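## Task

Take tube B (green cap, at rack RK position C2) and seat it fully in bore C6 of mixer MX. Press the mixer's START key and keep the tube seated until the green lamp on top of the mixer goes dark. Do not grip or unseat tubes belonging to others; they must stay fully seated in their bores and wells. Every station must end upright and flat on the bench mat. The result has to stay in place without the robot supporting it. Finally open the gripper and pull the arm away.

## Robot and tools

ROBOT AND SCENE
One arm with six revolute joints and a two-finger gripper, controlled only in joint space. Scene frame: origin on the table top under the arm's base, +z up, +y to the left when facing along +x. The base may sit slightly tilted relative to the table. The rack RK is closest to the base. Behind it, left to right: spectrophotometer SP, magnet block MG, dry block DB, balance BAL, mixer MX. None of them is fastened, so they can slide or tip. For any station, row A is the row nearest its front and column 1 is the leftmost column seen from the front. START is a key on the mixer's sloping front face. A green lamp on the mixer's top shows a run in progress; a red lamp means the run was stopped because the shaking block was touched or held, and the mixer must be started again. Pressing START while a run is going has no effect. A tube counts as home only when pushed to the bottom of its bore.

execute_actions
Takes "actions": a list holding zero or one item, plus an optional "pictures" boolean (images come by default).
- Empty list: no command, just returns the current state.
- Motion item: {"rows": [[...]], "steps": n}. One list of rows for the single arm, 1 to 15 rows; n from 1 to 15 control steps of 1/30 s (default 15). Each row is used for one step; if rows run out, the last row repeats. Each row has 7 numbers: absolute target angles in radians for waist, shoulder, elbow, wrist pitch, wrist yaw, wrist roll, then the gripper opening. These are joint targets, not Cartesian poses and not offsets.
- Wait item: {"steps": n} with n up to 300; returns once n steps have elapsed since the previous result (your reply time is included).
Joint ranges (rad): waist -2.880..2.880, shoulder 0.000..3.142, elbow 0.000..3.019, wrist pitch -1.693..1.571, wrist yaw -1.571..1.571, wrist roll -2.094..2.094. True ends may differ by up to 0.019. A target more than 0.019 beyond an end, and farther out than the joint's last reported angle, gets the whole call refused (nothing is sent). Targets past the true end are clipped there and the result may note "joint sent to its limit", possibly about an earlier action; absence of that note proves nothing.
Gripper opening: -1 (closed) to +1 (fully open, pad gap 0.094 m). Between the ends the fingers go to where grip_measured would read your value. To hold something, command below the measured opening: about 0.03 lower gives a firm grip, smaller differences a lighter one. Pad force tops out near 50 to 62 N (less on some grippers, and on parts under about 2 mm thick); first contact can spike. Readings may be biased by about 1 mm throughout a scene.
Speed limits: each step the sent target stays within a lead of the measured angle: waist 0.264, shoulder 0.32, elbow 0.276, wrist pitch 0.33, wrist yaw 0.186, wrist roll 0.522 rad. If targets would shift the gripper over 70 mm from where it is, all are pulled back proportionally. Far targets therefore take several actions. Moves of a few millimetres may produce no motion. Between calls the arm continues toward the last row until it nearly stops or a step is HELD; to press farther you must send a new action.

RESULT LINES
Joint positions / Joint velocities: the six joints in order (rad, rad/s), then the finger pad gap (m, m/s). grip_measured: opening on the command scale. Joint torques: total drive output per joint, with fixed offset, scale and noise; nonzero in free air and blurred by friction. HELD marks steps where your row was partly or wholly not sent. "joint command not followed" means a clearance check altered or blocked targets (mounts and posts count as part of the arm). MOTOR HOT appears from 85 °C; at 100 °C an OVER-TEMPERATURE FAULT drops the arm until it cools. Holding loads, even while you think, heats motors.

CAMERAS
cam_high and cam_low are fixed, 504x504, pinhole with radial distortion; calibration (K, D, T_world_to_cam in the scene frame) is provided, e.g. cam_high at about (0.364, -0.521, 1.262) m and cam_low at about (1.163, -0.397, 0.232) m, accurate to a couple of degrees and under a centimetre. cam_wrist is a 504x504 fisheye on the hand with no pose given. Results list any camera whose numbers changed.

zoom_image
{"camera": one of cam_high, cam_low, cam_wrist, "region": [x0, y0, x1, y1]} in pixels of that camera's latest image, top-left origin, at most 504 by 504 pixels. Gives an enlarged view.

finished_scene
{"scene": current scene number}. Replying with no tool call ends everything. If resuming from a summary, send an empty execute_actions first to learn the scene and task.

CAUTIONS
Never knock or place anything off the table; that ends the scene. Avoid dropping the tube, slamming, hard collisions and forceful shoves; do not grip other tubes or bump the mixer's shaking block during a run. Keep stations level and in place. Loose objects may occasionally be nudged by outside disturbances, so check before finishing. Open the gripper and retreat before ending the scene.

Each tool is called as a command line: name --argument value for each argument, lists and objects as JSON in quotes; but a table of rows of numbers goes row by row, as --pt "numbers of a row", without its own name.

## Session

execute_actions --actions '[]'

Scene clock: 0.00 s of 9600.00 s.
grip_measured=+1.000
Joint positions: [ 0.998  2.258  1.847 -1.05   0.252  2.02   0.094]
Joint velocities: [-0.015  0.005 -0.007 -0.007  0.051 -0.037  0.   ]
Joint torques (N m, as the arm reports them, + toward a larger angle): no reading

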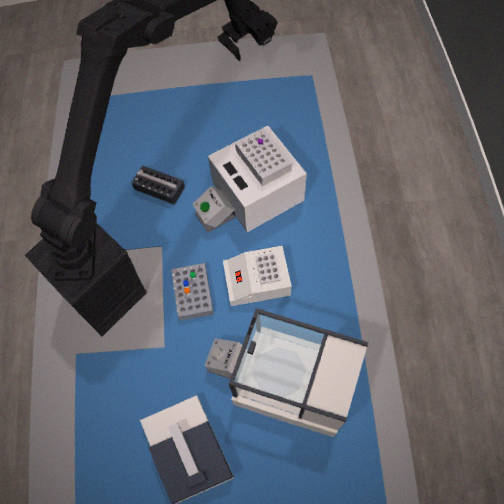

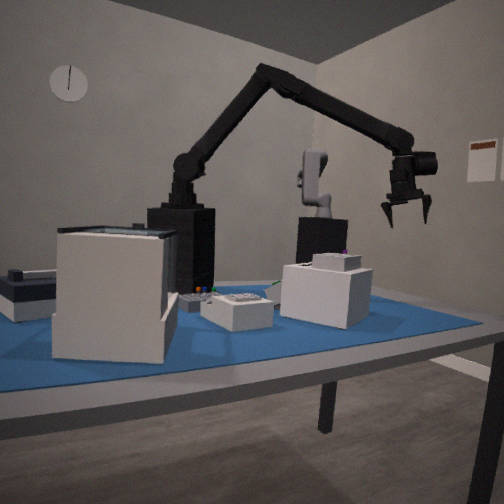

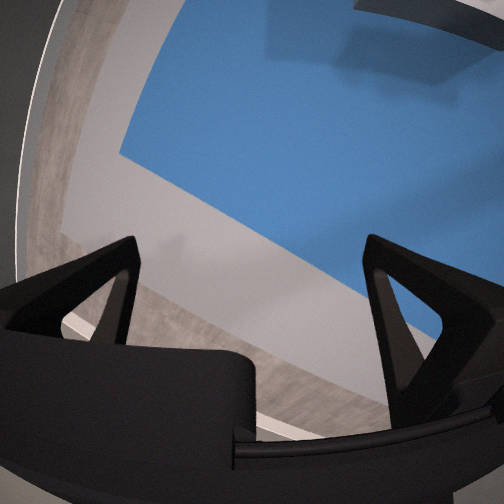

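zoom_image --camera "cam_high" --region '[150, 240, 250, 330]'

zoom_image --camera "cam_high" --region '[180, 110, 320, 240]'

zoom_image --camera "cam_low" --region '[140, 40, 460, 340]'

Region (150, 240, 250, 330) of cam_high's 504x504 image, scaled by 5.040, with more detail than that image has; it fills the top 454 rows of this view, and the rest is white.

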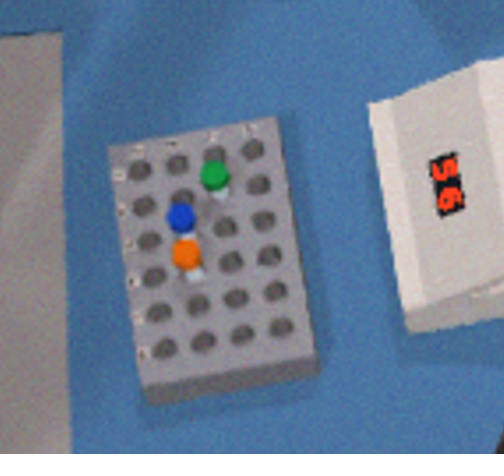

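Region (180, 110, 320, 240) of cam_high's 504x504 image, scaled by 3.600, with more detail than that image has; it fills the top 468 rows of this view, and the rest is white.

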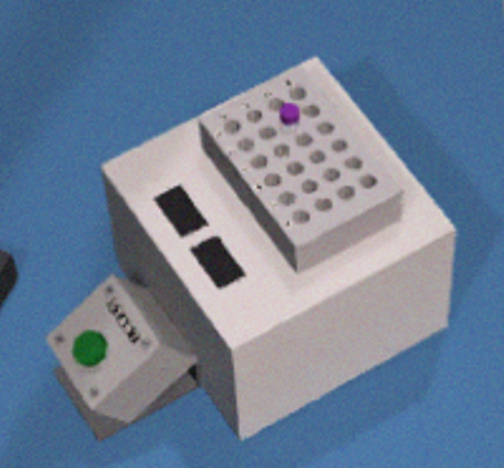

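Region (140, 40, 460, 340) of cam_low's 504x504 image, scaled by 1.575, with more detail than that image has; it fills the top 472 rows of this view, and the rest is white.

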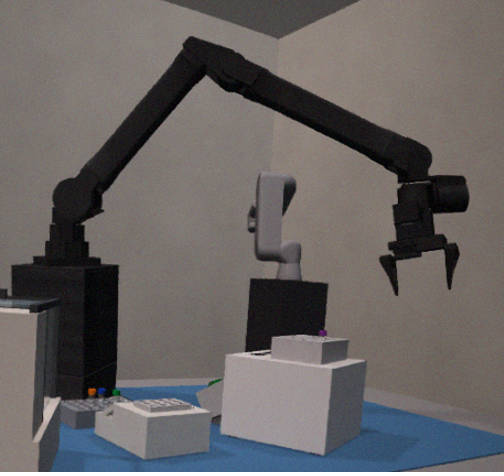

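execute_actions --actions '[{"rows":[[0.998,2.25,1.84,-1.05,0.25,1.98,0.9],[0.998,2.23,1.82,-1.05,0.245,1.93,0.8],[0.995,2.2,1.79,-1.05,0.24,1.87,0.7],[0.99,2.17,1.755,-1.045,0.235,1.8,0.6],[0.98,2.135,1.715,-1.04,0.23,1.73,0.5],[0.965,2.1,1.675,-1.035,0.22,1.66,0.4],[0.95,2.065,1.635,-1.03,0.21,1.59,0.3],[0.93,2.03,1.59,-1.025,0.2,1.52,0.2],[0.91,1.995,1.545,-1.02,0.19,1.45,0.1],[0.885,1.96,1.5,-1.015,0.18,1.38,0],[0.86,1.925,1.455,-1.01,0.17,1.31,-0.1],[0.83,1.89,1.41,-1.005,0.16,1.24,-0.2],[0.8,1.855,1.365,-1.0,0.15,1.17,-0.3],[0.77,1.82,1.32,-0.995,0.14,1.1,-0.4],[0.74,1.785,1.275,-0.99,0.13,1.03,-0.45]]}]' --pictures false

execute_actions --actions '[{"rows":[[0.71,1.75,1.23,-0.985,0.12,0.96,-0.45],[0.68,1.715,1.185,-0.98,0.11,0.89,-0.45],[0.65,1.68,1.14,-0.975,0.1,0.82,-0.45],[0.62,1.645,1.095,-0.97,0.09,0.75,-0.45],[0.59,1.61,1.05,-0.965,0.08,0.68,-0.45],[0.56,1.58,1.005,-0.96,0.07,0.61,-0.45],[0.53,1.55,0.96,-0.955,0.07,0.54,-0.45],[0.5,1.52,0.915,-0.95,0.07,0.47,-0.45],[0.47,1.49,0.875,-0.94,0.07,0.4,-0.45],[0.44,1.46,0.835,-0.93,0.07,0.33,-0.45],[0.41,1.435,0.795,-0.92,0.07,0.26,-0.45],[0.38,1.41,0.755,-0.905,0.07,0.19,-0.45],[0.35,1.39,0.715,-0.89,0.07,0.13,-0.45],[0.32,1.375,0.675,-0.87,0.07,0.08,-0.45],[0.29,1.365,0.64,-0.84,0.07,0.04,-0.45]]}]' --pictures false

execute_actions --actions '[{"rows":[[0.26,1.36,0.605,-0.81,0.07,0.01,-0.45],[0.235,1.36,0.575,-0.775,0.07,-0.02,-0.45],[0.21,1.365,0.55,-0.745,0.07,-0.02,-0.45],[0.19,1.375,0.525,-0.71,0.07,-0.02,-0.45],[0.175,1.39,0.5,-0.67,0.07,-0.02,-0.45],[0.16,1.41,0.48,-0.63,0.07,-0.02,-0.45],[0.15,1.435,0.46,-0.585,0.07,-0.02,-0.45],[0.14,1.46,0.445,-0.545,0.07,-0.02,-0.45],[0.132,1.49,0.43,-0.5,0.07,-0.02,-0.45],[0.126,1.52,0.418,-0.455,0.07,-0.02,-0.45],[0.122,1.55,0.408,-0.415,0.07,-0.02,-0.45],[0.122,1.58,0.4,-0.375,0.07,-0.02,-0.45],[0.122,1.61,0.394,-0.34,0.07,-0.02,-0.45],[0.122,1.64,0.39,-0.305,0.07,-0.02,-0.45],[0.122,1.67,0.387,-0.27,0.07,-0.02,-0.45]]}]' --pictures false

execute_actions --actions '[{"rows":[[0.122,1.695,0.386,-0.245,0.07,-0.01,-0.45],[0.122,1.72,0.386,-0.22,0.07,-0.01,-0.45],[0.122,1.745,0.386,-0.195,0.07,-0.01,-0.45],[0.122,1.77,0.386,-0.17,0.07,-0.01,-0.45],[0.122,1.79,0.387,-0.15,0.07,-0.01,-0.45],[0.122,1.81,0.387,-0.13,0.07,-0.01,-0.45],[0.122,1.828,0.388,-0.112,0.07,-0.01,-0.45],[0.122,1.844,0.388,-0.097,0.07,-0.01,-0.45],[0.122,1.857,0.388,-0.084,0.07,-0.01,-0.45],[0.122,1.867,0.388,-0.074,0.07,-0.01,-0.45],[0.122,1.874,0.388,-0.067,0.07,-0.01,-0.45],[0.122,1.877,0.388,-0.064,0.07,-0.01,-0.45]]}]' --pictures false

execute_actions --actions '[{"steps":12}]'

zoom_image --camera "cam_low" --region '[170, 200, 290, 330]'

Scene clock: 14.93 s of 9600.00 s.
grip_measured=-0.421
Joint positions: [ 0.86   1.901  1.382 -1.022  0.144  1.384  0.027]
Joint velocities: [-0.894 -1.07  -1.057  0.178 -0.242 -1.575 -0.054]
Joint torques (N m, as the arm reports them, + toward a larger angle): [ -1.91 -20.54   7.78   0.43   0.13  -0.03]
Steps of this call (steps 1 to 433: nothing new was sent; steps 434 to 448: all 15 steps of this action). Readings (joint positions):
434: [0.998 2.258 1.846 -1.050 0.252 2.015]
435: [0.998 2.257 1.842 -1.050 0.250 2.001]
437: [0.998 2.240 1.806 -1.049 0.241 1.947]
441: [0.989 2.144 1.647 -1.044 0.207 1.757]
448: the state above

Scene clock: 15.43 s of 9600.00 s.
grip_measured=-0.448
Joint positions: [ 0.343  1.389  0.699 -0.9    0.073  0.305  0.026]
Joint velocities: [-0.728 -0.484 -1.077  0.598 -0.037 -1.707 -0.001]
Joint torques (N m, as the arm reports them, + toward a larger angle): [-1.18 -9.9   7.43  0.48 -0.09 -0.06]
Steps of this call (steps 1 to 15: all 15 steps of this action). Readings (joint positions):
1: [0.827 1.864 1.343 -1.016 0.135 1.325]
2: [0.792 1.825 1.302 -1.010 0.125 1.263]
4: [0.715 1.747 1.212 -0.997 0.105 1.127]
8: [0.550 1.583 1.004 -0.971 0.077 0.811]
15: the state above

Scene clock: 15.93 s of 9600.00 s.
grip_measured=-0.448
Joint positions: [ 0.135  1.618  0.394 -0.357  0.072  0.002  0.026]
Joint velocities: [-0.015  0.894 -0.129  1.038 -0.051 -0.037  0.001]
Joint torques (N m, as the arm reports them, + toward a larger angle): [ -2.15 -10.09   3.36   0.38  -0.11  -0.08]
Steps of this call (steps 1 to 15: all 15 steps of this action). Readings (joint positions):
1: [0.317 1.375 0.661 -0.876 0.072 0.249]
2: [0.290 1.365 0.626 -0.850 0.072 0.198]
4: [0.237 1.362 0.564 -0.790 0.072 0.123]
8: [0.163 1.404 0.469 -0.642 0.072 0.045]
15: the state above

Scene clock: 16.43 s of 9600.00 s.
grip_measured=-0.448
Joint positions: [ 0.135  1.876  0.387 -0.085  0.072  0.     0.026]
Joint velocities: [ 0.005 -0.005 -0.012  0.032  0.007  0.007 -0.   ]
Joint torques (N m, as the arm reports them, + toward a larger angle): [ -1.93 -10.63   1.09   0.69  -0.1   -0.09]
Steps of this call (steps 1 to 15: all 15 steps of this action). Readings (joint positions):
1: [0.135 1.649 0.390 -0.323 0.072 0.001]
2: [0.135 1.678 0.388 -0.293 0.072 0.001]
4: [0.135 1.729 0.387 -0.239 0.072 0.001]
8: [0.135 1.813 0.387 -0.148 0.072 0.001]
15: the state above

Scene clock: 16.83 s of 9600.00 s.
grip_measured=-0.448
Joint positions: [ 0.135  1.876  0.387 -0.081  0.072  0.     0.026]
Joint velocities: [-0.015 -0.005  0.002  0.007 -0.081  0.022 -0.   ]
Joint torques (N m, as the arm reports them, + toward a larger angle): [ -1.72 -10.54   1.04   0.67  -0.12  -0.07]
Steps of this call (steps 1 to 12: the robot went on to your last target). Readings (joint positions):
1: [0.135 1.876 0.387 -0.084 0.072 0.000]
2: [0.135 1.876 0.387 -0.082 0.072 0.000]
4: [0.135 1.876 0.387 -0.081 0.072 0.000]
8: [0.135 1.876 0.387 -0.081 0.072 0.000]
12: the state above

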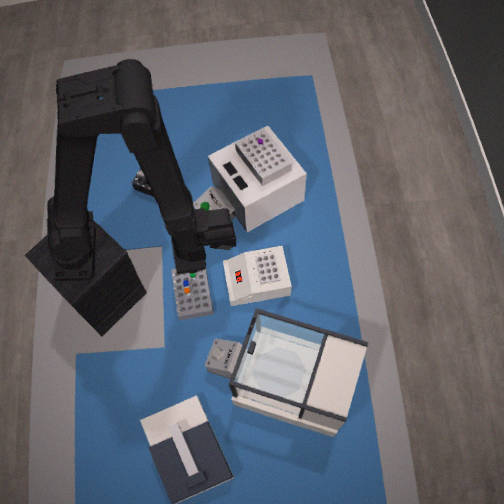

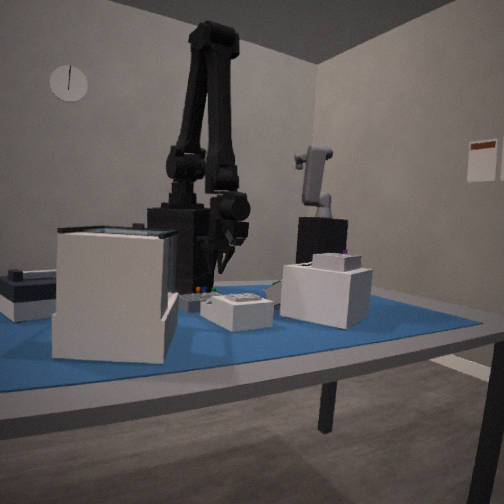

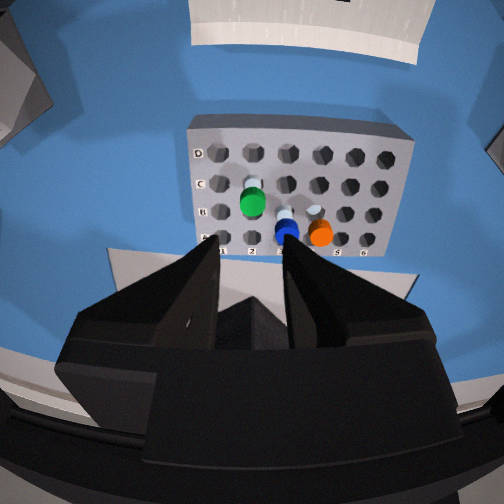

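Region (170, 200, 290, 330) of cam_low's 504x504 image, scaled by 3.877, with more detail than that image has; it fills the left 465 columns of this view, and the rest is white.

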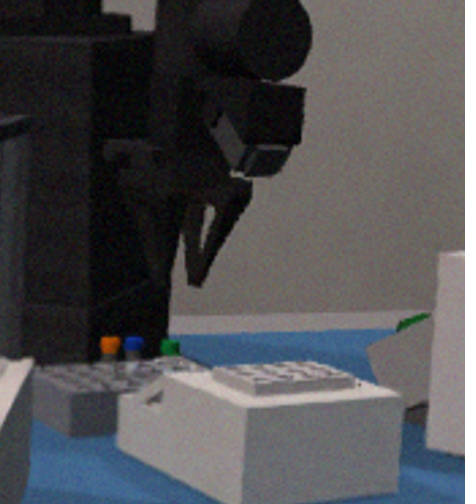

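execute_actions --actions '[{"rows":[[0.125,1.884,0.394,-0.058,0.07,-0.01,-0.5],[0.125,1.893,0.398,-0.05,0.07,-0.01,-0.5],[0.125,1.904,0.401,-0.04,0.07,-0.01,-0.5],[0.125,1.916,0.403,-0.03,0.07,-0.01,-0.5],[0.125,1.929,0.405,-0.019,0.07,-0.01,-0.5],[0.125,1.942,0.407,-0.008,0.07,-0.01,-0.5],[0.125,1.955,0.409,0.003,0.07,-0.01,-0.5],[0.125,1.968,0.411,0.014,0.07,-0.01,-0.5],[0.125,1.981,0.413,0.025,0.07,-0.01,-0.5],[0.125,1.994,0.415,0.036,0.07,-0.01,-0.5],[0.125,2.007,0.417,0.047,0.07,-0.01,-0.5],[0.125,2.019,0.419,0.057,0.07,-0.01,-0.5],[0.125,2.029,0.421,0.066,0.07,-0.01,-0.5],[0.125,2.036,0.422,0.072,0.07,-0.01,-0.5],[0.125,2.04,0.423,0.075,0.07,-0.01,-0.5]]}]' --pictures false

execute_actions --actions '[{"steps":12}]'

zoom_image --camera "cam_low" --region '[170, 200, 290, 330]'

Scene clock: 22.30 s of 9600.00 s.
grip_measured=-0.498
Joint positions: [0.135 2.025 0.416 0.046 0.072 0.    0.024]
Joint velocities: [-0.005  0.249  0.027  0.198 -0.066  0.037  0.   ]
Joint torques (N m, as the arm reports them, + toward a larger angle): [ -1.58 -11.52   0.4    0.51  -0.11  -0.07]
Steps of this call (steps 1 to 15: the robot went on to your last target; steps 16 to 149: nothing new was sent; steps 150 to 164: all 15 steps of this action). Readings (joint positions):
150: [0.135 1.876 0.387 -0.080 0.072 0.000]
151: [0.135 1.877 0.387 -0.077 0.072 0.000]
153: [0.135 1.885 0.389 -0.063 0.072 0.000]
157: [0.135 1.933 0.402 -0.023 0.072 0.000]
164: the state above

Scene clock: 22.70 s of 9600.00 s.
grip_measured=-0.498
Joint positions: [0.135 2.038 0.418 0.057 0.072 0.    0.024]
Joint velocities: [-0.024 -0.005  0.012 -0.022  0.007 -0.11   0.   ]
Joint torques (N m, as the arm reports them, + toward a larger angle): [ -1.39 -11.65   0.28   0.68  -0.11  -0.08]
Steps of this call (steps 1 to 12: the robot went on to your last target). Readings (joint positions):
1: [0.135 2.032 0.417 0.051 0.072 0.000]
2: [0.135 2.036 0.418 0.053 0.072 0.000]
4: [0.135 2.038 0.418 0.055 0.072 0.000]
8: [0.135 2.038 0.418 0.057 0.072 0.000]
12: the state above

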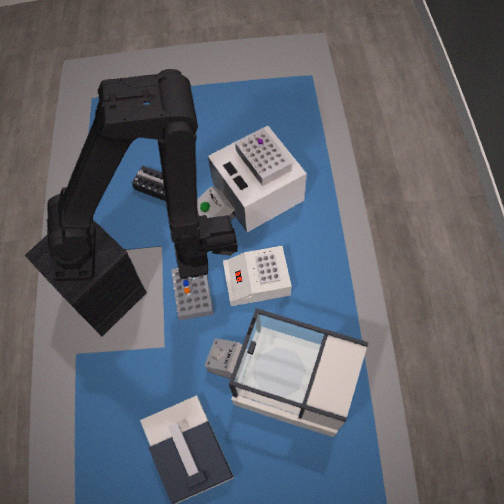

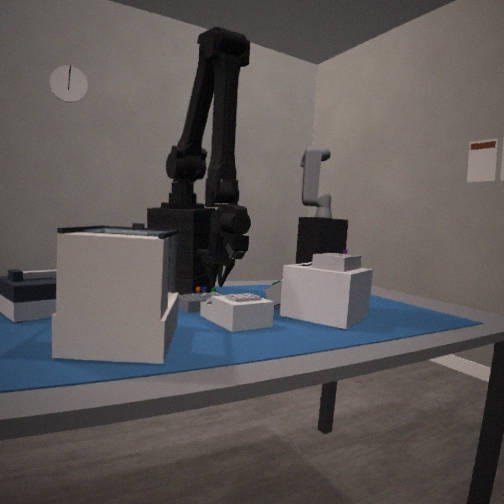

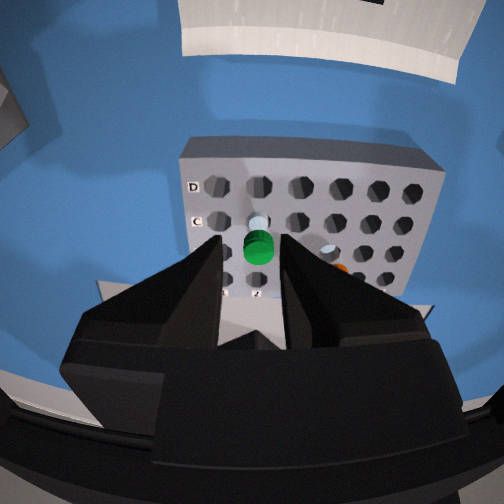

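Region (170, 200, 290, 330) of cam_low's 504x504 image, scaled by 3.877, with more detail than that image has; it fills the left 465 columns of this view, and the rest is white.

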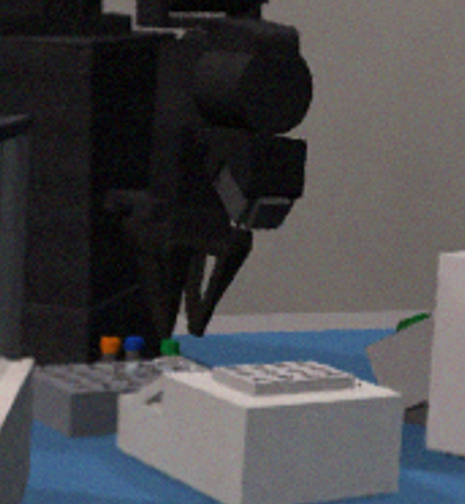

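execute_actions --actions '[{"rows":[[0.12,2.04,0.418,0.07,0.07,-0.01,-0.5],[0.116,2.042,0.418,0.07,0.07,-0.01,-0.5],[0.112,2.045,0.418,0.072,0.07,-0.01,-0.5],[0.11,2.049,0.418,0.076,0.07,-0.01,-0.5],[0.11,2.054,0.418,0.081,0.07,-0.01,-0.5],[0.11,2.059,0.418,0.086,0.07,-0.01,-0.5],[0.11,2.064,0.418,0.091,0.07,-0.01,-0.5],[0.11,2.069,0.418,0.096,0.07,-0.01,-0.5],[0.11,2.074,0.418,0.101,0.07,-0.01,-0.5],[0.11,2.079,0.418,0.106,0.07,-0.01,-0.5],[0.11,2.084,0.418,0.111,0.07,-0.01,-0.5],[0.11,2.089,0.418,0.116,0.07,-0.01,-0.5],[0.11,2.094,0.418,0.121,0.07,-0.01,-0.5],[0.11,2.098,0.418,0.125,0.07,-0.01,-0.5]]}]' --pictures false

execute_actions --actions '[{"steps":12}]'

zoom_image --camera "cam_low" --region '[170, 230, 270, 330]'

zoom_image --camera "cam_wrist" --region '[150, 150, 350, 350]'

Scene clock: 27.83 s of 9600.00 s.
grip_measured=-0.498
Joint positions: [0.125 2.087 0.418 0.103 0.072 0.    0.024]
Joint velocities: [-0.005  0.122  0.022  0.061 -0.051 -0.066 -0.001]
Joint torques (N m, as the arm reports them, + toward a larger angle): [ -1.9  -10.79  -0.57   0.65  -0.11  -0.09]
Steps of this call (steps 1 to 30: the robot went on to your last target; steps 31 to 139: nothing new was sent; steps 140 to 154: all 15 steps of this action). Readings (joint positions):
140: [0.135 2.038 0.418 0.057 0.072 0.000]
141: [0.134 2.038 0.418 0.057 0.072 0.000]
143: [0.132 2.038 0.418 0.057 0.072 0.000]
147: [0.125 2.048 0.418 0.071 0.072 0.000]
154: the state above

Scene clock: 28.23 s of 9600.00 s.
grip_measured=-0.498
Joint positions: [0.125 2.092 0.418 0.108 0.072 0.    0.024]
Joint velocities: [-0.015 -0.015  0.017 -0.007 -0.051 -0.007 -0.001]
Joint torques (N m, as the arm reports them, + toward a larger angle): [ -1.96 -11.16  -0.58   0.66  -0.1   -0.09]
Steps of this call (steps 1 to 12: the robot went on to your last target). Readings (joint positions):
1: [0.125 2.090 0.418 0.105 0.072 0.000]
2: [0.125 2.092 0.418 0.105 0.072 0.000]
4: [0.125 2.092 0.418 0.106 0.072 0.000]
8: [0.125 2.092 0.418 0.108 0.072 0.000]
12: the state above

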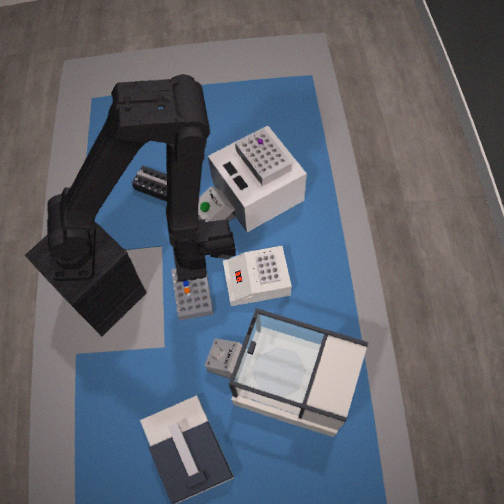

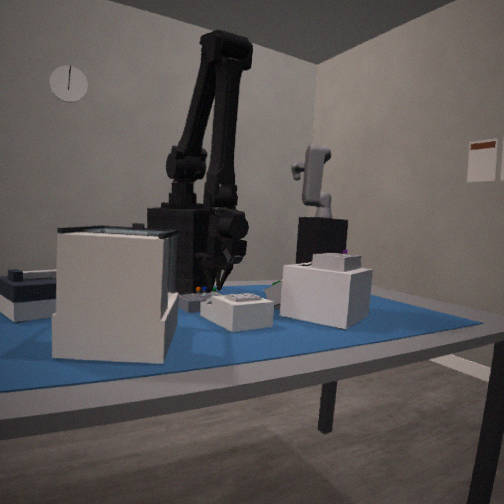

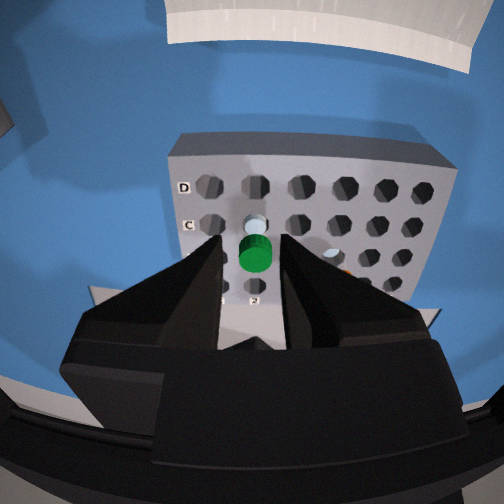

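Region (170, 230, 270, 330) of cam_low's 504x504 image, scaled by 5.040, with more detail than that image has.

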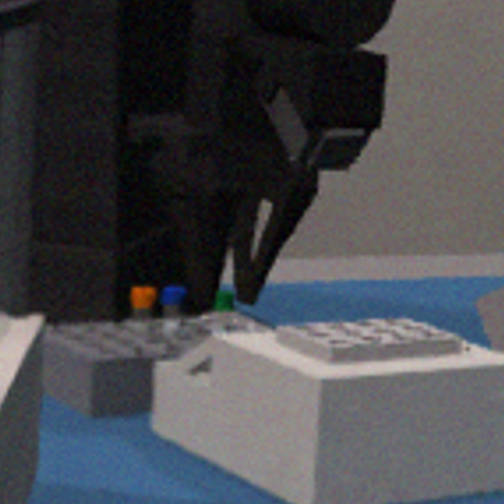

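Region (150, 150, 350, 350) of cam_wrist's 504x504 image, scaled by 2.520, with more detail than that image has.

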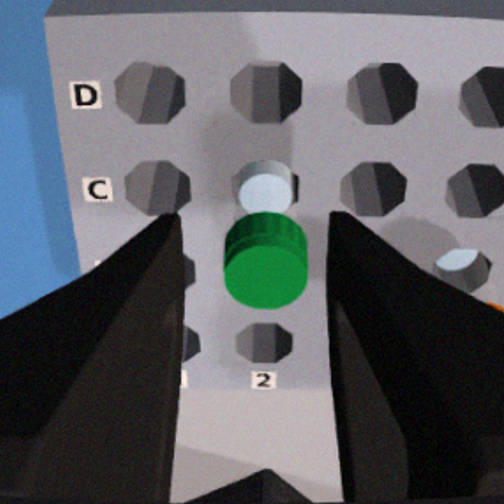

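execute_actions --actions '[{"rows":[[0.107,2.101,0.418,0.126,0.07,-0.01,-0.5],[0.104,2.104,0.418,0.128,0.07,-0.01,-0.5],[0.103,2.107,0.418,0.13,0.07,-0.01,-0.5],[0.103,2.11,0.418,0.132,0.07,-0.01,-0.5],[0.103,2.113,0.418,0.133,0.07,-0.01,-0.5],[0.103,2.113,0.418,0.133,0.07,-0.01,-0.52],[0.103,2.113,0.418,0.133,0.07,-0.01,-0.55],[0.103,2.113,0.418,0.133,0.07,-0.01,-0.6],[0.103,2.113,0.418,0.133,0.07,-0.01,-0.64],[0.103,2.113,0.418,0.133,0.07,-0.01,-0.68],[0.103,2.113,0.418,0.133,0.07,-0.01,-0.71],[0.103,2.113,0.418,0.133,0.07,-0.01,-0.74],[0.103,2.113,0.418,0.133,0.07,-0.01,-0.76],[0.103,2.113,0.418,0.133,0.07,-0.01,-0.78],[0.103,2.113,0.418,0.133,0.07,-0.01,-0.79]]}]' --pictures false

execute_actions --actions '[{"steps":8}]'

zoom_image --camera "cam_wrist" --region '[150, 150, 350, 350]'

Scene clock: 33.17 s of 9600.00 s.
grip_measured=-0.770
Joint positions: [0.118 2.105 0.418 0.116 0.072 0.    0.011]
Joint velocities: [-0.015 -0.024  0.017  0.002  0.066  0.022 -0.005]
Joint torques (N m, as the arm reports them, + toward a larger angle): [ -2.12 -11.12  -0.85   0.65  -0.11  -0.09]
Steps of this call (steps 1 to 15: the robot went on to your last target; steps 16 to 133: nothing new was sent; steps 134 to 148: all 15 steps of this action). Readings (joint positions):
134: [0.125 2.092 0.418 0.108 0.072 0.000]
135: [0.124 2.092 0.418 0.109 0.072 0.000]
137: [0.121 2.094 0.418 0.112 0.072 0.000]
141: [0.118 2.103 0.418 0.116 0.072 0.000]
148: the state above

Scene clock: 33.43 s of 9600.00 s.
grip_measured=-0.773
Joint positions: [0.118 2.105 0.418 0.116 0.072 0.    0.011]
Joint velocities: [-0.015  0.005 -0.002 -0.012 -0.007 -0.007  0.   ]
Joint torques (N m, as the arm reports them, + toward a larger angle): [ -2.02 -11.06  -0.79   0.65  -0.09  -0.08]
Steps of this call (steps 1 to 8: the robot went on to your last target). Readings (joint positions):
1: [0.118 2.105 0.418 0.116 0.072 0.000]
2: [0.118 2.105 0.418 0.116 0.072 0.000]
4: [0.118 2.105 0.418 0.116 0.072 0.000]
8: the state above

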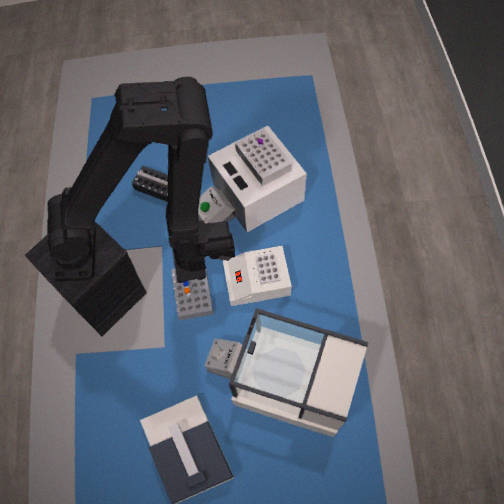

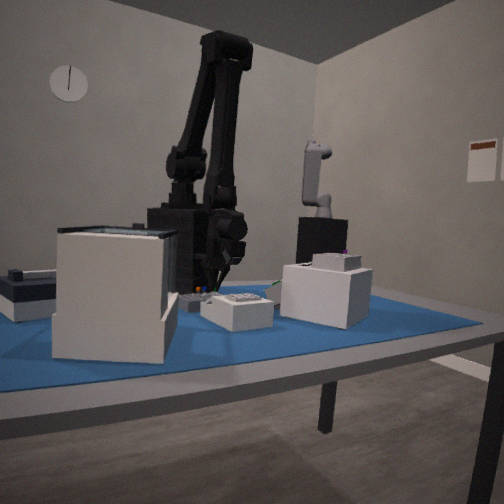

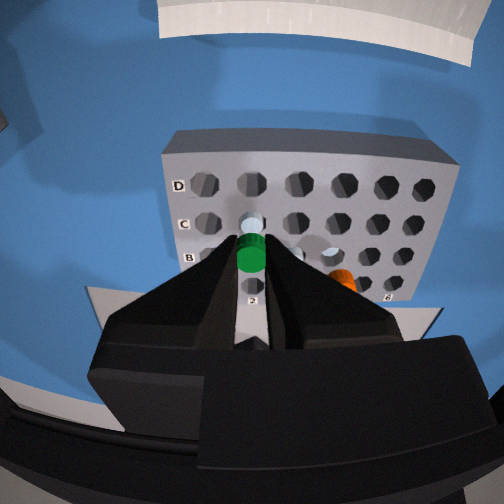

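Region (150, 150, 350, 350) of cam_wrist's 504x504 image, scaled by 2.520, with more detail than that image has.

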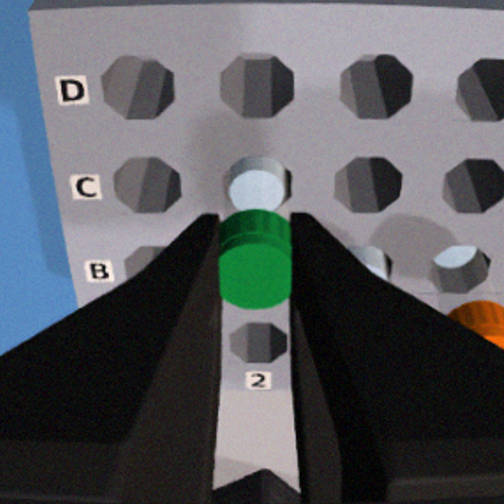

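execute_actions --actions '[]'

Scene clock: 43.73 s of 9600.00 s.
grip_measured=-0.773
Joint positions: [0.118 2.105 0.418 0.116 0.072 0.    0.011]
Joint velocities: [-0.005 -0.005 -0.012  0.002  0.051 -0.051 -0.   ]
Joint torques (N m, as the arm reports them, + toward a larger angle): [ -1.93 -10.96  -0.72   0.72  -0.1   -0.08]
Steps of this call (steps 1 to 15: the robot went on to your last target; steps 16 to 309: nothing new was sent). Readings (joint positions):
1: [0.118 2.105 0.418 0.116 0.072 0.000]
2: [0.118 2.105 0.418 0.116 0.072 0.000]
4: [0.118 2.105 0.418 0.116 0.072 0.000]
8: [0.118 2.105 0.418 0.116 0.072 0.000]
309: the state above
The arm was judged still, so your last target was given up. Only a new action makes it travel on or press farther. Fingers that are still opening or closing keep moving.

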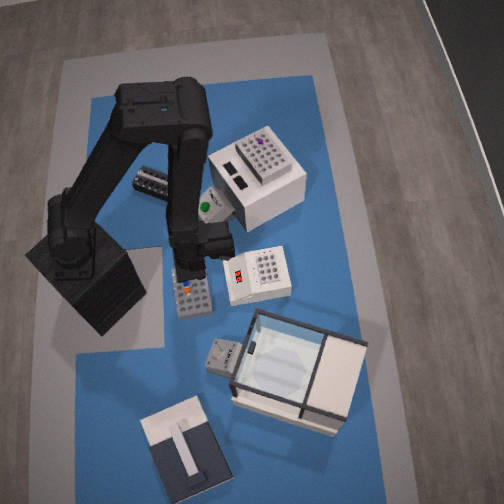

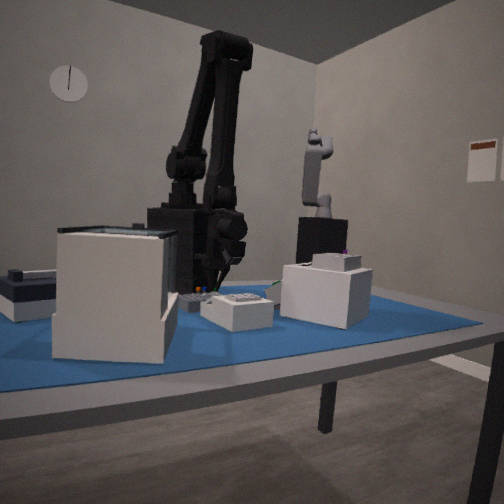

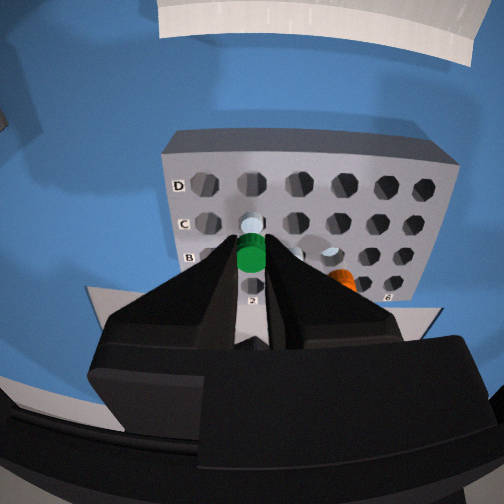

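execute_actions --actions '[{"rows":[[0.11,2.085,0.412,0.09,0.07,-0.01,-0.79],[0.11,2.06,0.406,0.065,0.07,-0.01,-0.79],[0.11,2.035,0.4,0.043,0.07,-0.01,-0.79],[0.11,2.01,0.394,0.022,0.07,-0.01,-0.79],[0.11,1.985,0.39,0.002,0.07,-0.01,-0.79],[0.11,1.96,0.386,-0.018,0.07,-0.01,-0.79],[0.11,1.935,0.382,-0.039,0.07,-0.01,-0.79],[0.11,1.91,0.378,-0.06,0.07,-0.01,-0.79],[0.11,1.885,0.374,-0.081,0.07,-0.01,-0.79],[0.11,1.86,0.371,-0.102,0.07,-0.01,-0.79],[0.11,1.83,0.368,-0.128,0.07,-0.01,-0.79],[0.11,1.8,0.365,-0.155,0.07,-0.01,-0.79],[0.11,1.77,0.362,-0.182,0.07,-0.01,-0.79],[0.11,1.74,0.36,-0.209,0.07,-0.01,-0.79],[0.11,1.71,0.359,-0.235,0.07,-0.01,-0.79]]}]'

execute_actions --actions '[{"rows":[[0.11,1.68,0.365,-0.27,0.07,-0.01,-0.79],[0.11,1.65,0.375,-0.31,0.07,-0.01,-0.79],[0.11,1.62,0.388,-0.355,0.07,-0.01,-0.79],[0.12,1.59,0.402,-0.4,0.07,-0.01,-0.79],[0.13,1.56,0.416,-0.445,0.07,-0.01,-0.79],[0.15,1.53,0.43,-0.49,0.07,-0.01,-0.79],[0.17,1.5,0.445,-0.535,0.07,-0.01,-0.79],[0.19,1.47,0.46,-0.58,0.07,-0.01,-0.79],[0.21,1.44,0.475,-0.625,0.07,-0.01,-0.79],[0.23,1.41,0.49,-0.67,0.07,-0.01,-0.79],[0.25,1.38,0.505,-0.715,0.07,-0.01,-0.79],[0.27,1.35,0.52,-0.76,0.07,-0.01,-0.79],[0.29,1.325,0.535,-0.8,0.07,-0.01,-0.79],[0.31,1.3,0.55,-0.83,0.07,-0.01,-0.79],[0.33,1.286,0.56,-0.85,0.07,-0.01,-0.79]]}]'

Scene clock: 50.83 s of 9600.00 s.
grip_measured=-0.773
Joint positions: [ 0.118  1.772  0.367 -0.171  0.07   0.     0.011]
Joint velocities: [ 0.005 -0.835 -0.085 -0.759 -0.051 -0.11  -0.001]
Joint torques (N m, as the arm reports them, + toward a larger angle): [ -1.57 -11.54   1.17  -0.19  -0.04  -0.08]
Steps of this call (steps 1 to 198: nothing new was sent; steps 199 to 213: all 15 steps of this action). Readings (joint positions):
199: [0.118 2.105 0.418 0.113 0.072 0.000]
200: [0.118 2.101 0.418 0.105 0.072 0.000]
202: [0.118 2.078 0.415 0.073 0.072 0.000]
206: [0.118 1.973 0.395 -0.006 0.070 0.000]
213: the state above

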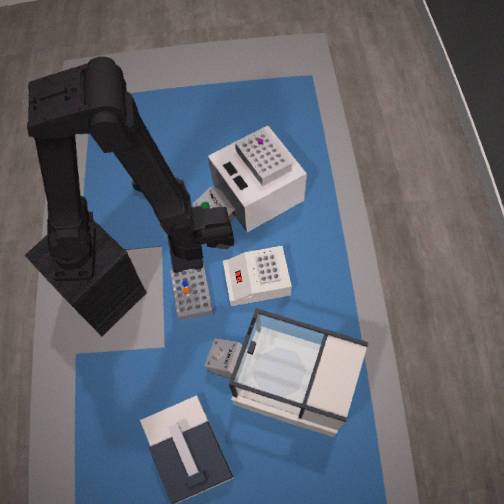

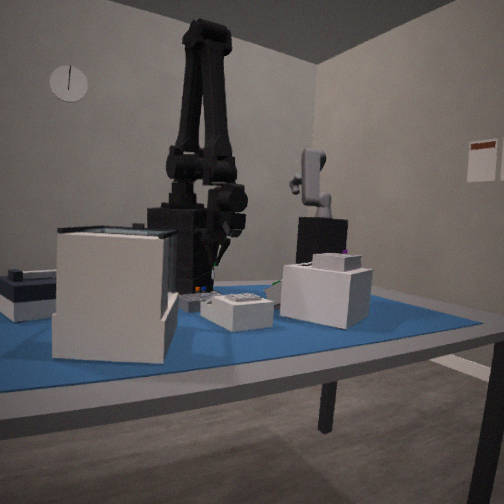

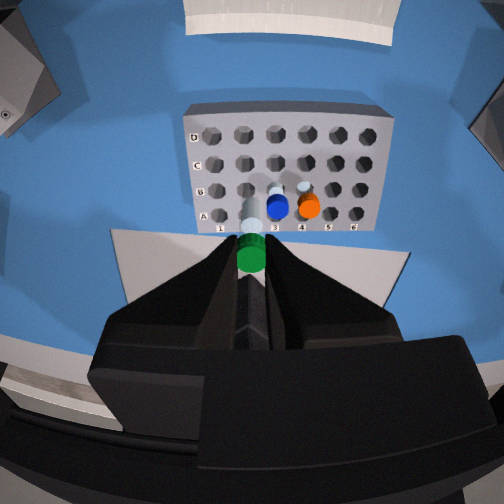

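Scene clock: 51.33 s of 9600.00 s.
grip_measured=-0.773
Joint positions: [ 0.284  1.326  0.512 -0.777  0.07  -0.     0.011]
Joint velocities: [ 0.601 -0.757  0.344 -0.877 -0.051  0.022  0.   ]
Joint torques (N m, as the arm reports them, + toward a larger angle): [-0.61 -8.41  8.31 -0.14 -0.05 -0.08]
Steps of this call (steps 1 to 15: all 15 steps of this action). Readings (joint positions):
1: [0.118 1.742 0.366 -0.200 0.070 0.000]
2: [0.118 1.712 0.366 -0.232 0.070 0.000]
4: [0.118 1.652 0.371 -0.308 0.070 0.000]
8: [0.136 1.533 0.407 -0.484 0.070 0.000]
15: the state above

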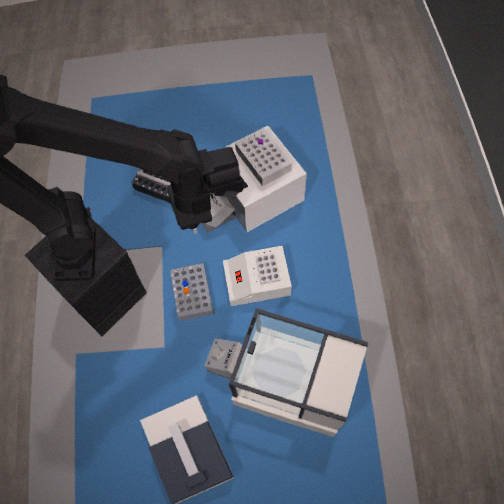

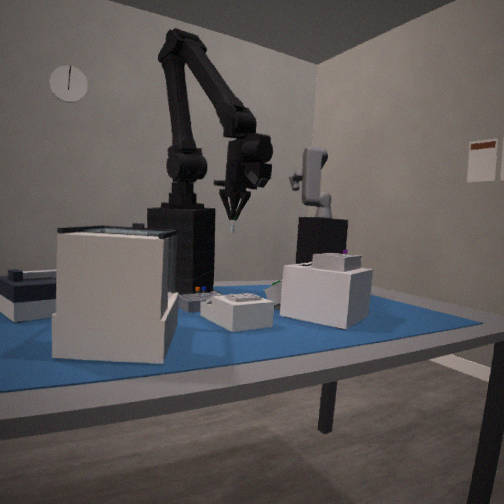

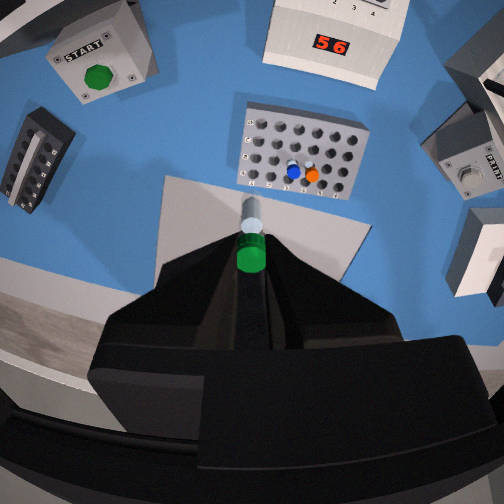

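execute_actions --actions '[{"rows":[[0.34,1.29,0.58,-0.85,0.07,-0.01,-0.79],[0.35,1.305,0.6,-0.85,0.07,-0.01,-0.79],[0.36,1.325,0.62,-0.85,0.07,-0.01,-0.79],[0.37,1.345,0.64,-0.85,0.07,-0.01,-0.79],[0.38,1.365,0.66,-0.85,0.07,-0.01,-0.79],[0.39,1.385,0.68,-0.85,0.07,-0.01,-0.79],[0.4,1.405,0.7,-0.85,0.07,-0.01,-0.79],[0.41,1.425,0.72,-0.85,0.07,-0.01,-0.79],[0.42,1.445,0.74,-0.85,0.07,-0.01,-0.79],[0.43,1.465,0.76,-0.85,0.07,-0.01,-0.79],[0.44,1.485,0.78,-0.85,0.07,-0.01,-0.79],[0.45,1.505,0.8,-0.85,0.07,-0.01,-0.79],[0.46,1.525,0.825,-0.85,0.07,-0.01,-0.79],[0.47,1.545,0.85,-0.85,0.07,-0.01,-0.79],[0.48,1.565,0.875,-0.85,0.07,-0.01,-0.79]]}]' --pictures false

execute_actions --actions '[{"rows":[[0.485,1.585,0.9,-0.85,0.07,-0.01,-0.79],[0.49,1.605,0.925,-0.85,0.07,-0.01,-0.79],[0.495,1.625,0.95,-0.85,0.07,-0.01,-0.79],[0.5,1.645,0.97,-0.85,0.07,-0.01,-0.79],[0.505,1.665,0.99,-0.85,0.07,-0.01,-0.79],[0.51,1.685,1.01,-0.85,0.07,-0.01,-0.79],[0.515,1.705,1.03,-0.85,0.07,-0.01,-0.79],[0.52,1.725,1.05,-0.85,0.07,-0.01,-0.79],[0.52,1.745,1.07,-0.85,0.07,-0.01,-0.79],[0.52,1.765,1.09,-0.85,0.07,-0.01,-0.79],[0.52,1.785,1.11,-0.85,0.07,-0.01,-0.79],[0.52,1.805,1.13,-0.85,0.07,-0.01,-0.79],[0.52,1.825,1.15,-0.85,0.07,-0.01,-0.79],[0.52,1.84,1.165,-0.85,0.07,-0.01,-0.79],[0.52,1.85,1.175,-0.85,0.07,-0.01,-0.79]]}]' --pictures false

execute_actions --actions '[{"steps":12}]'

Scene clock: 58.53 s of 9600.00 s.
grip_measured=-0.773
Joint positions: [ 0.447  1.525  0.796 -0.841  0.07  -0.001  0.011]
Joint velocities: [ 0.269  0.552  0.662 -0.002  0.051 -0.051  0.   ]
Joint torques (N m, as the arm reports them, + toward a larger angle): [  0.83 -12.05  10.37  -0.45  -0.04  -0.07]
Steps of this call (steps 1 to 30: the robot went on to your last target; steps 31 to 201: nothing new was sent; steps 202 to 216: all 15 steps of this action). Readings (joint positions):
202: [0.326 1.278 0.539 -0.835 0.070 -0.001]
203: [0.326 1.280 0.541 -0.836 0.070 -0.001]
205: [0.334 1.299 0.557 -0.839 0.070 -0.001]
209: [0.374 1.382 0.638 -0.841 0.070 -0.001]
216: the state above

Scene clock: 59.03 s of 9600.00 s.
grip_measured=-0.773
Joint positions: [ 0.507  1.82   1.115 -0.841  0.07  -0.001  0.011]
Joint velocities: [-0.005  0.523  0.457 -0.027 -0.007 -0.037  0.002]
Joint torques (N m, as the arm reports them, + toward a larger angle): [  1.25 -18.5    9.91  -0.27  -0.05  -0.07]
Steps of this call (steps 1 to 15: all 15 steps of this action). Readings (joint positions):
1: [0.456 1.545 0.819 -0.841 0.070 -0.001]
2: [0.465 1.565 0.843 -0.841 0.070 -0.001]
4: [0.478 1.605 0.891 -0.841 0.070 -0.001]
8: [0.496 1.682 0.982 -0.841 0.070 -0.001]
15: the state above

Scene clock: 59.43 s of 9600.00 s.
grip_measured=-0.773
Joint positions: [ 0.507  1.856  1.139 -0.841  0.07  -0.001  0.011]
Joint velocities: [ 0.015 -0.005 -0.002  0.007 -0.066  0.022 -0.001]
Joint torques (N m, as the arm reports them, + toward a larger angle): [  1.32 -18.82  10.03  -0.22  -0.05  -0.08]
Steps of this call (steps 1 to 12: the robot went on to your last target). Readings (joint positions):
1: [0.507 1.835 1.128 -0.841 0.070 -0.001]
2: [0.507 1.846 1.136 -0.841 0.070 -0.001]
4: [0.507 1.855 1.139 -0.841 0.070 -0.001]
8: [0.507 1.856 1.139 -0.841 0.070 -0.001]
12: the state above

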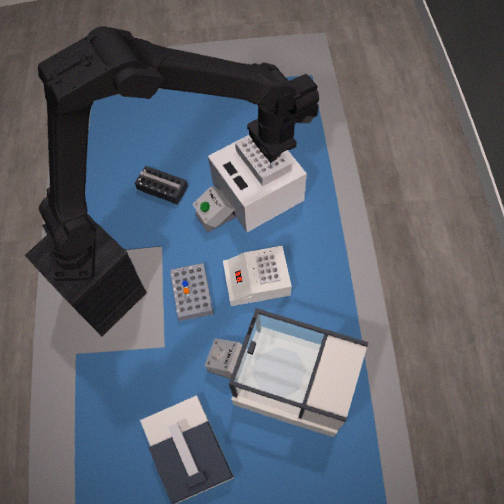

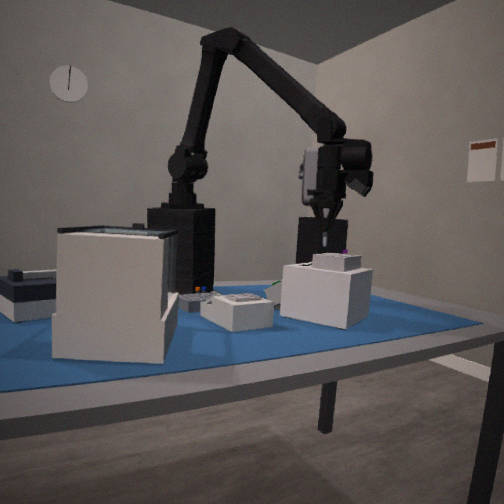

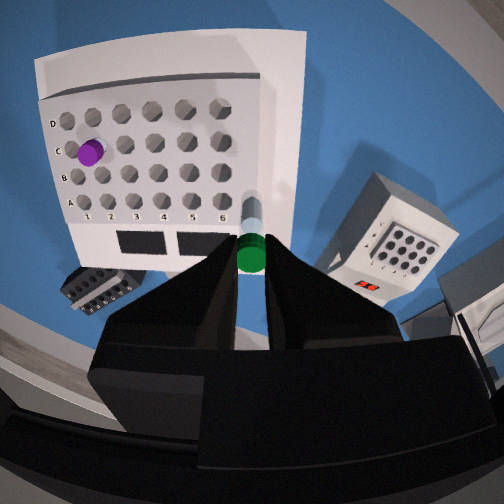

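execute_actions --actions '[{"rows":[[0.53,1.855,1.18,-0.84,0.07,-0.01,-0.79],[0.54,1.862,1.185,-0.83,0.07,-0.01,-0.79],[0.546,1.87,1.188,-0.82,0.07,-0.01,-0.79],[0.552,1.878,1.19,-0.815,0.07,-0.01,-0.79]]}]'

zoom_image --camera "cam_low" --region '[280,170,400,290]'

Scene clock: 63.50 s of 9600.00 s.
grip_measured=-0.773
Joint positions: [ 0.543  1.87   1.148 -0.832  0.07  -0.001  0.011]
Joint velocities: [-0.005 -0.005 -0.007 -0.012 -0.066  0.051 -0.001]
Joint torques (N m, as the arm reports them, + toward a larger angle): [  0.87 -17.54  10.43   0.7   -0.04  -0.08]
Steps of this call (steps 1 to 30: the robot went on to your last target; steps 31 to 107: nothing new was sent; steps 108 to 122: all 15 steps of this action). Readings (joint positions):
108: [0.508 1.856 1.139 -0.841 0.070 -0.001]
109: [0.509 1.856 1.139 -0.841 0.070 -0.001]
111: [0.515 1.857 1.141 -0.839 0.070 -0.001]
115: [0.535 1.867 1.148 -0.832 0.070 -0.001]
122: the state above

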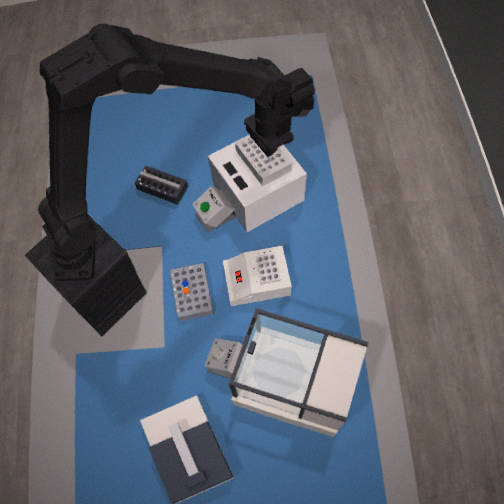

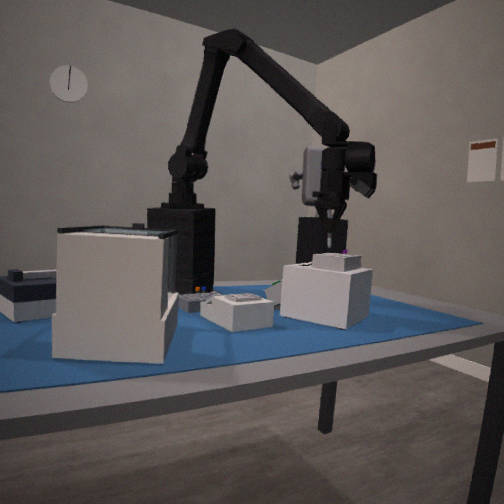

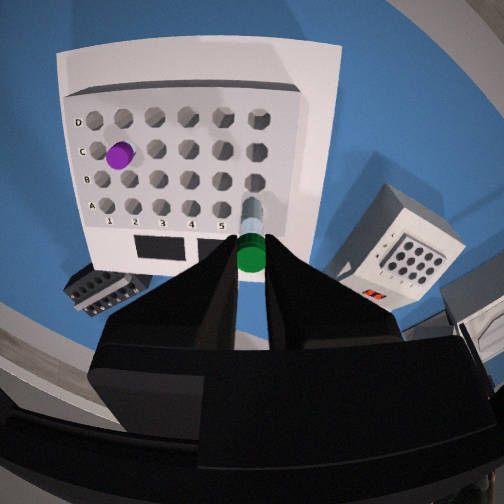

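Region (280, 170, 400, 290) of cam_low's 504x504 image, scaled by 4.200, with more detail than that image has.

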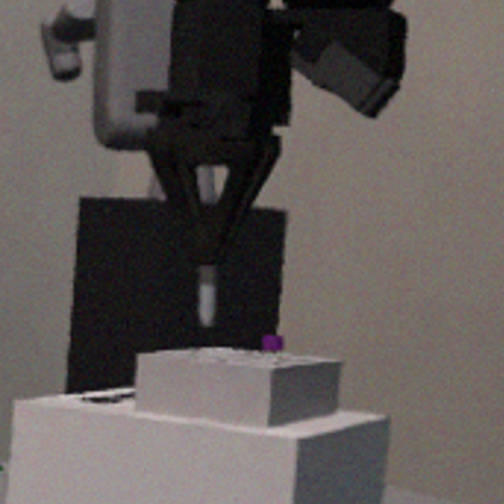

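execute_actions --actions '[{"rows":[[0.54,1.88,1.198,-0.84,0.07,-0.01,-0.79],[0.535,1.886,1.206,-0.86,0.07,-0.01,-0.79],[0.53,1.893,1.214,-0.865,0.07,-0.01,-0.79],[0.527,1.9,1.222,-0.87,0.07,-0.01,-0.79],[0.525,1.907,1.23,-0.875,0.07,-0.01,-0.79],[0.525,1.914,1.238,-0.88,0.07,-0.01,-0.79],[0.525,1.921,1.244,-0.885,0.07,-0.01,-0.79],[0.525,1.93,1.248,-0.888,0.07,-0.01,-0.79]]}]'

zoom_image --camera "cam_low" --region '[280,170,400,290]'

Scene clock: 69.57 s of 9600.00 s.
grip_measured=-0.773
Joint positions: [ 0.541  1.925  1.211 -0.873  0.07  -0.001  0.011]
Joint velocities: [ 0.005 -0.015  0.002 -0.027 -0.007  0.037 -0.001]
Joint torques (N m, as the arm reports them, + toward a larger angle): [ -1.16 -18.65   9.95  -0.42  -0.04  -0.07]
Steps of this call (steps 1 to 15: the robot went on to your last target; steps 16 to 167: nothing new was sent; steps 168 to 182: all 15 steps of this action). Readings (joint positions):
168: [0.543 1.870 1.149 -0.832 0.070 -0.001]
169: [0.543 1.870 1.151 -0.835 0.070 -0.001]
171: [0.543 1.876 1.162 -0.847 0.070 -0.001]
175: [0.542 1.902 1.198 -0.865 0.070 -0.001]
182: the state above

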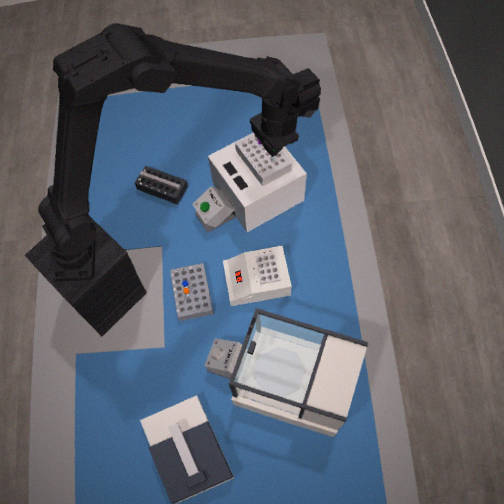

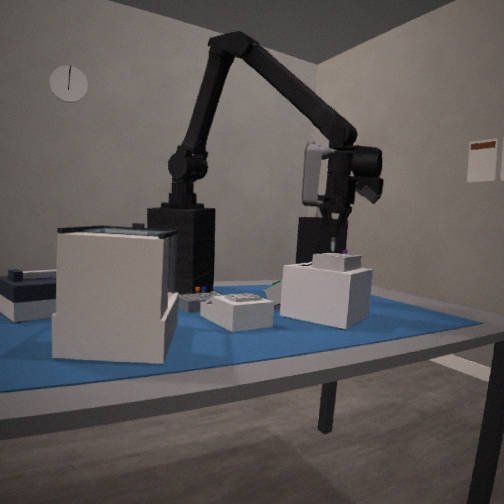

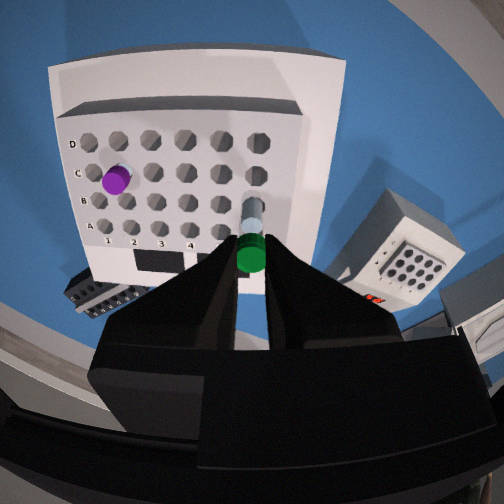

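Region (280, 170, 400, 290) of cam_low's 504x504 image, scaled by 4.200, with more detail than that image has.

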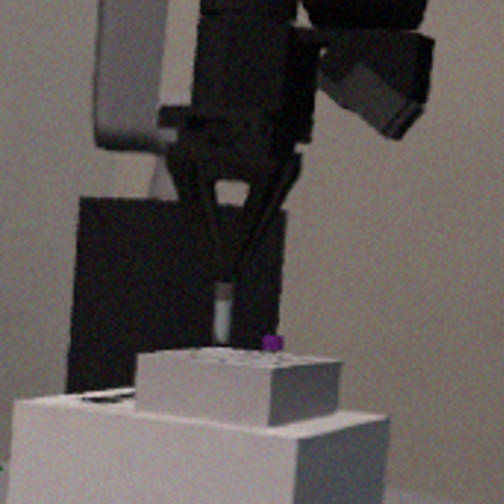

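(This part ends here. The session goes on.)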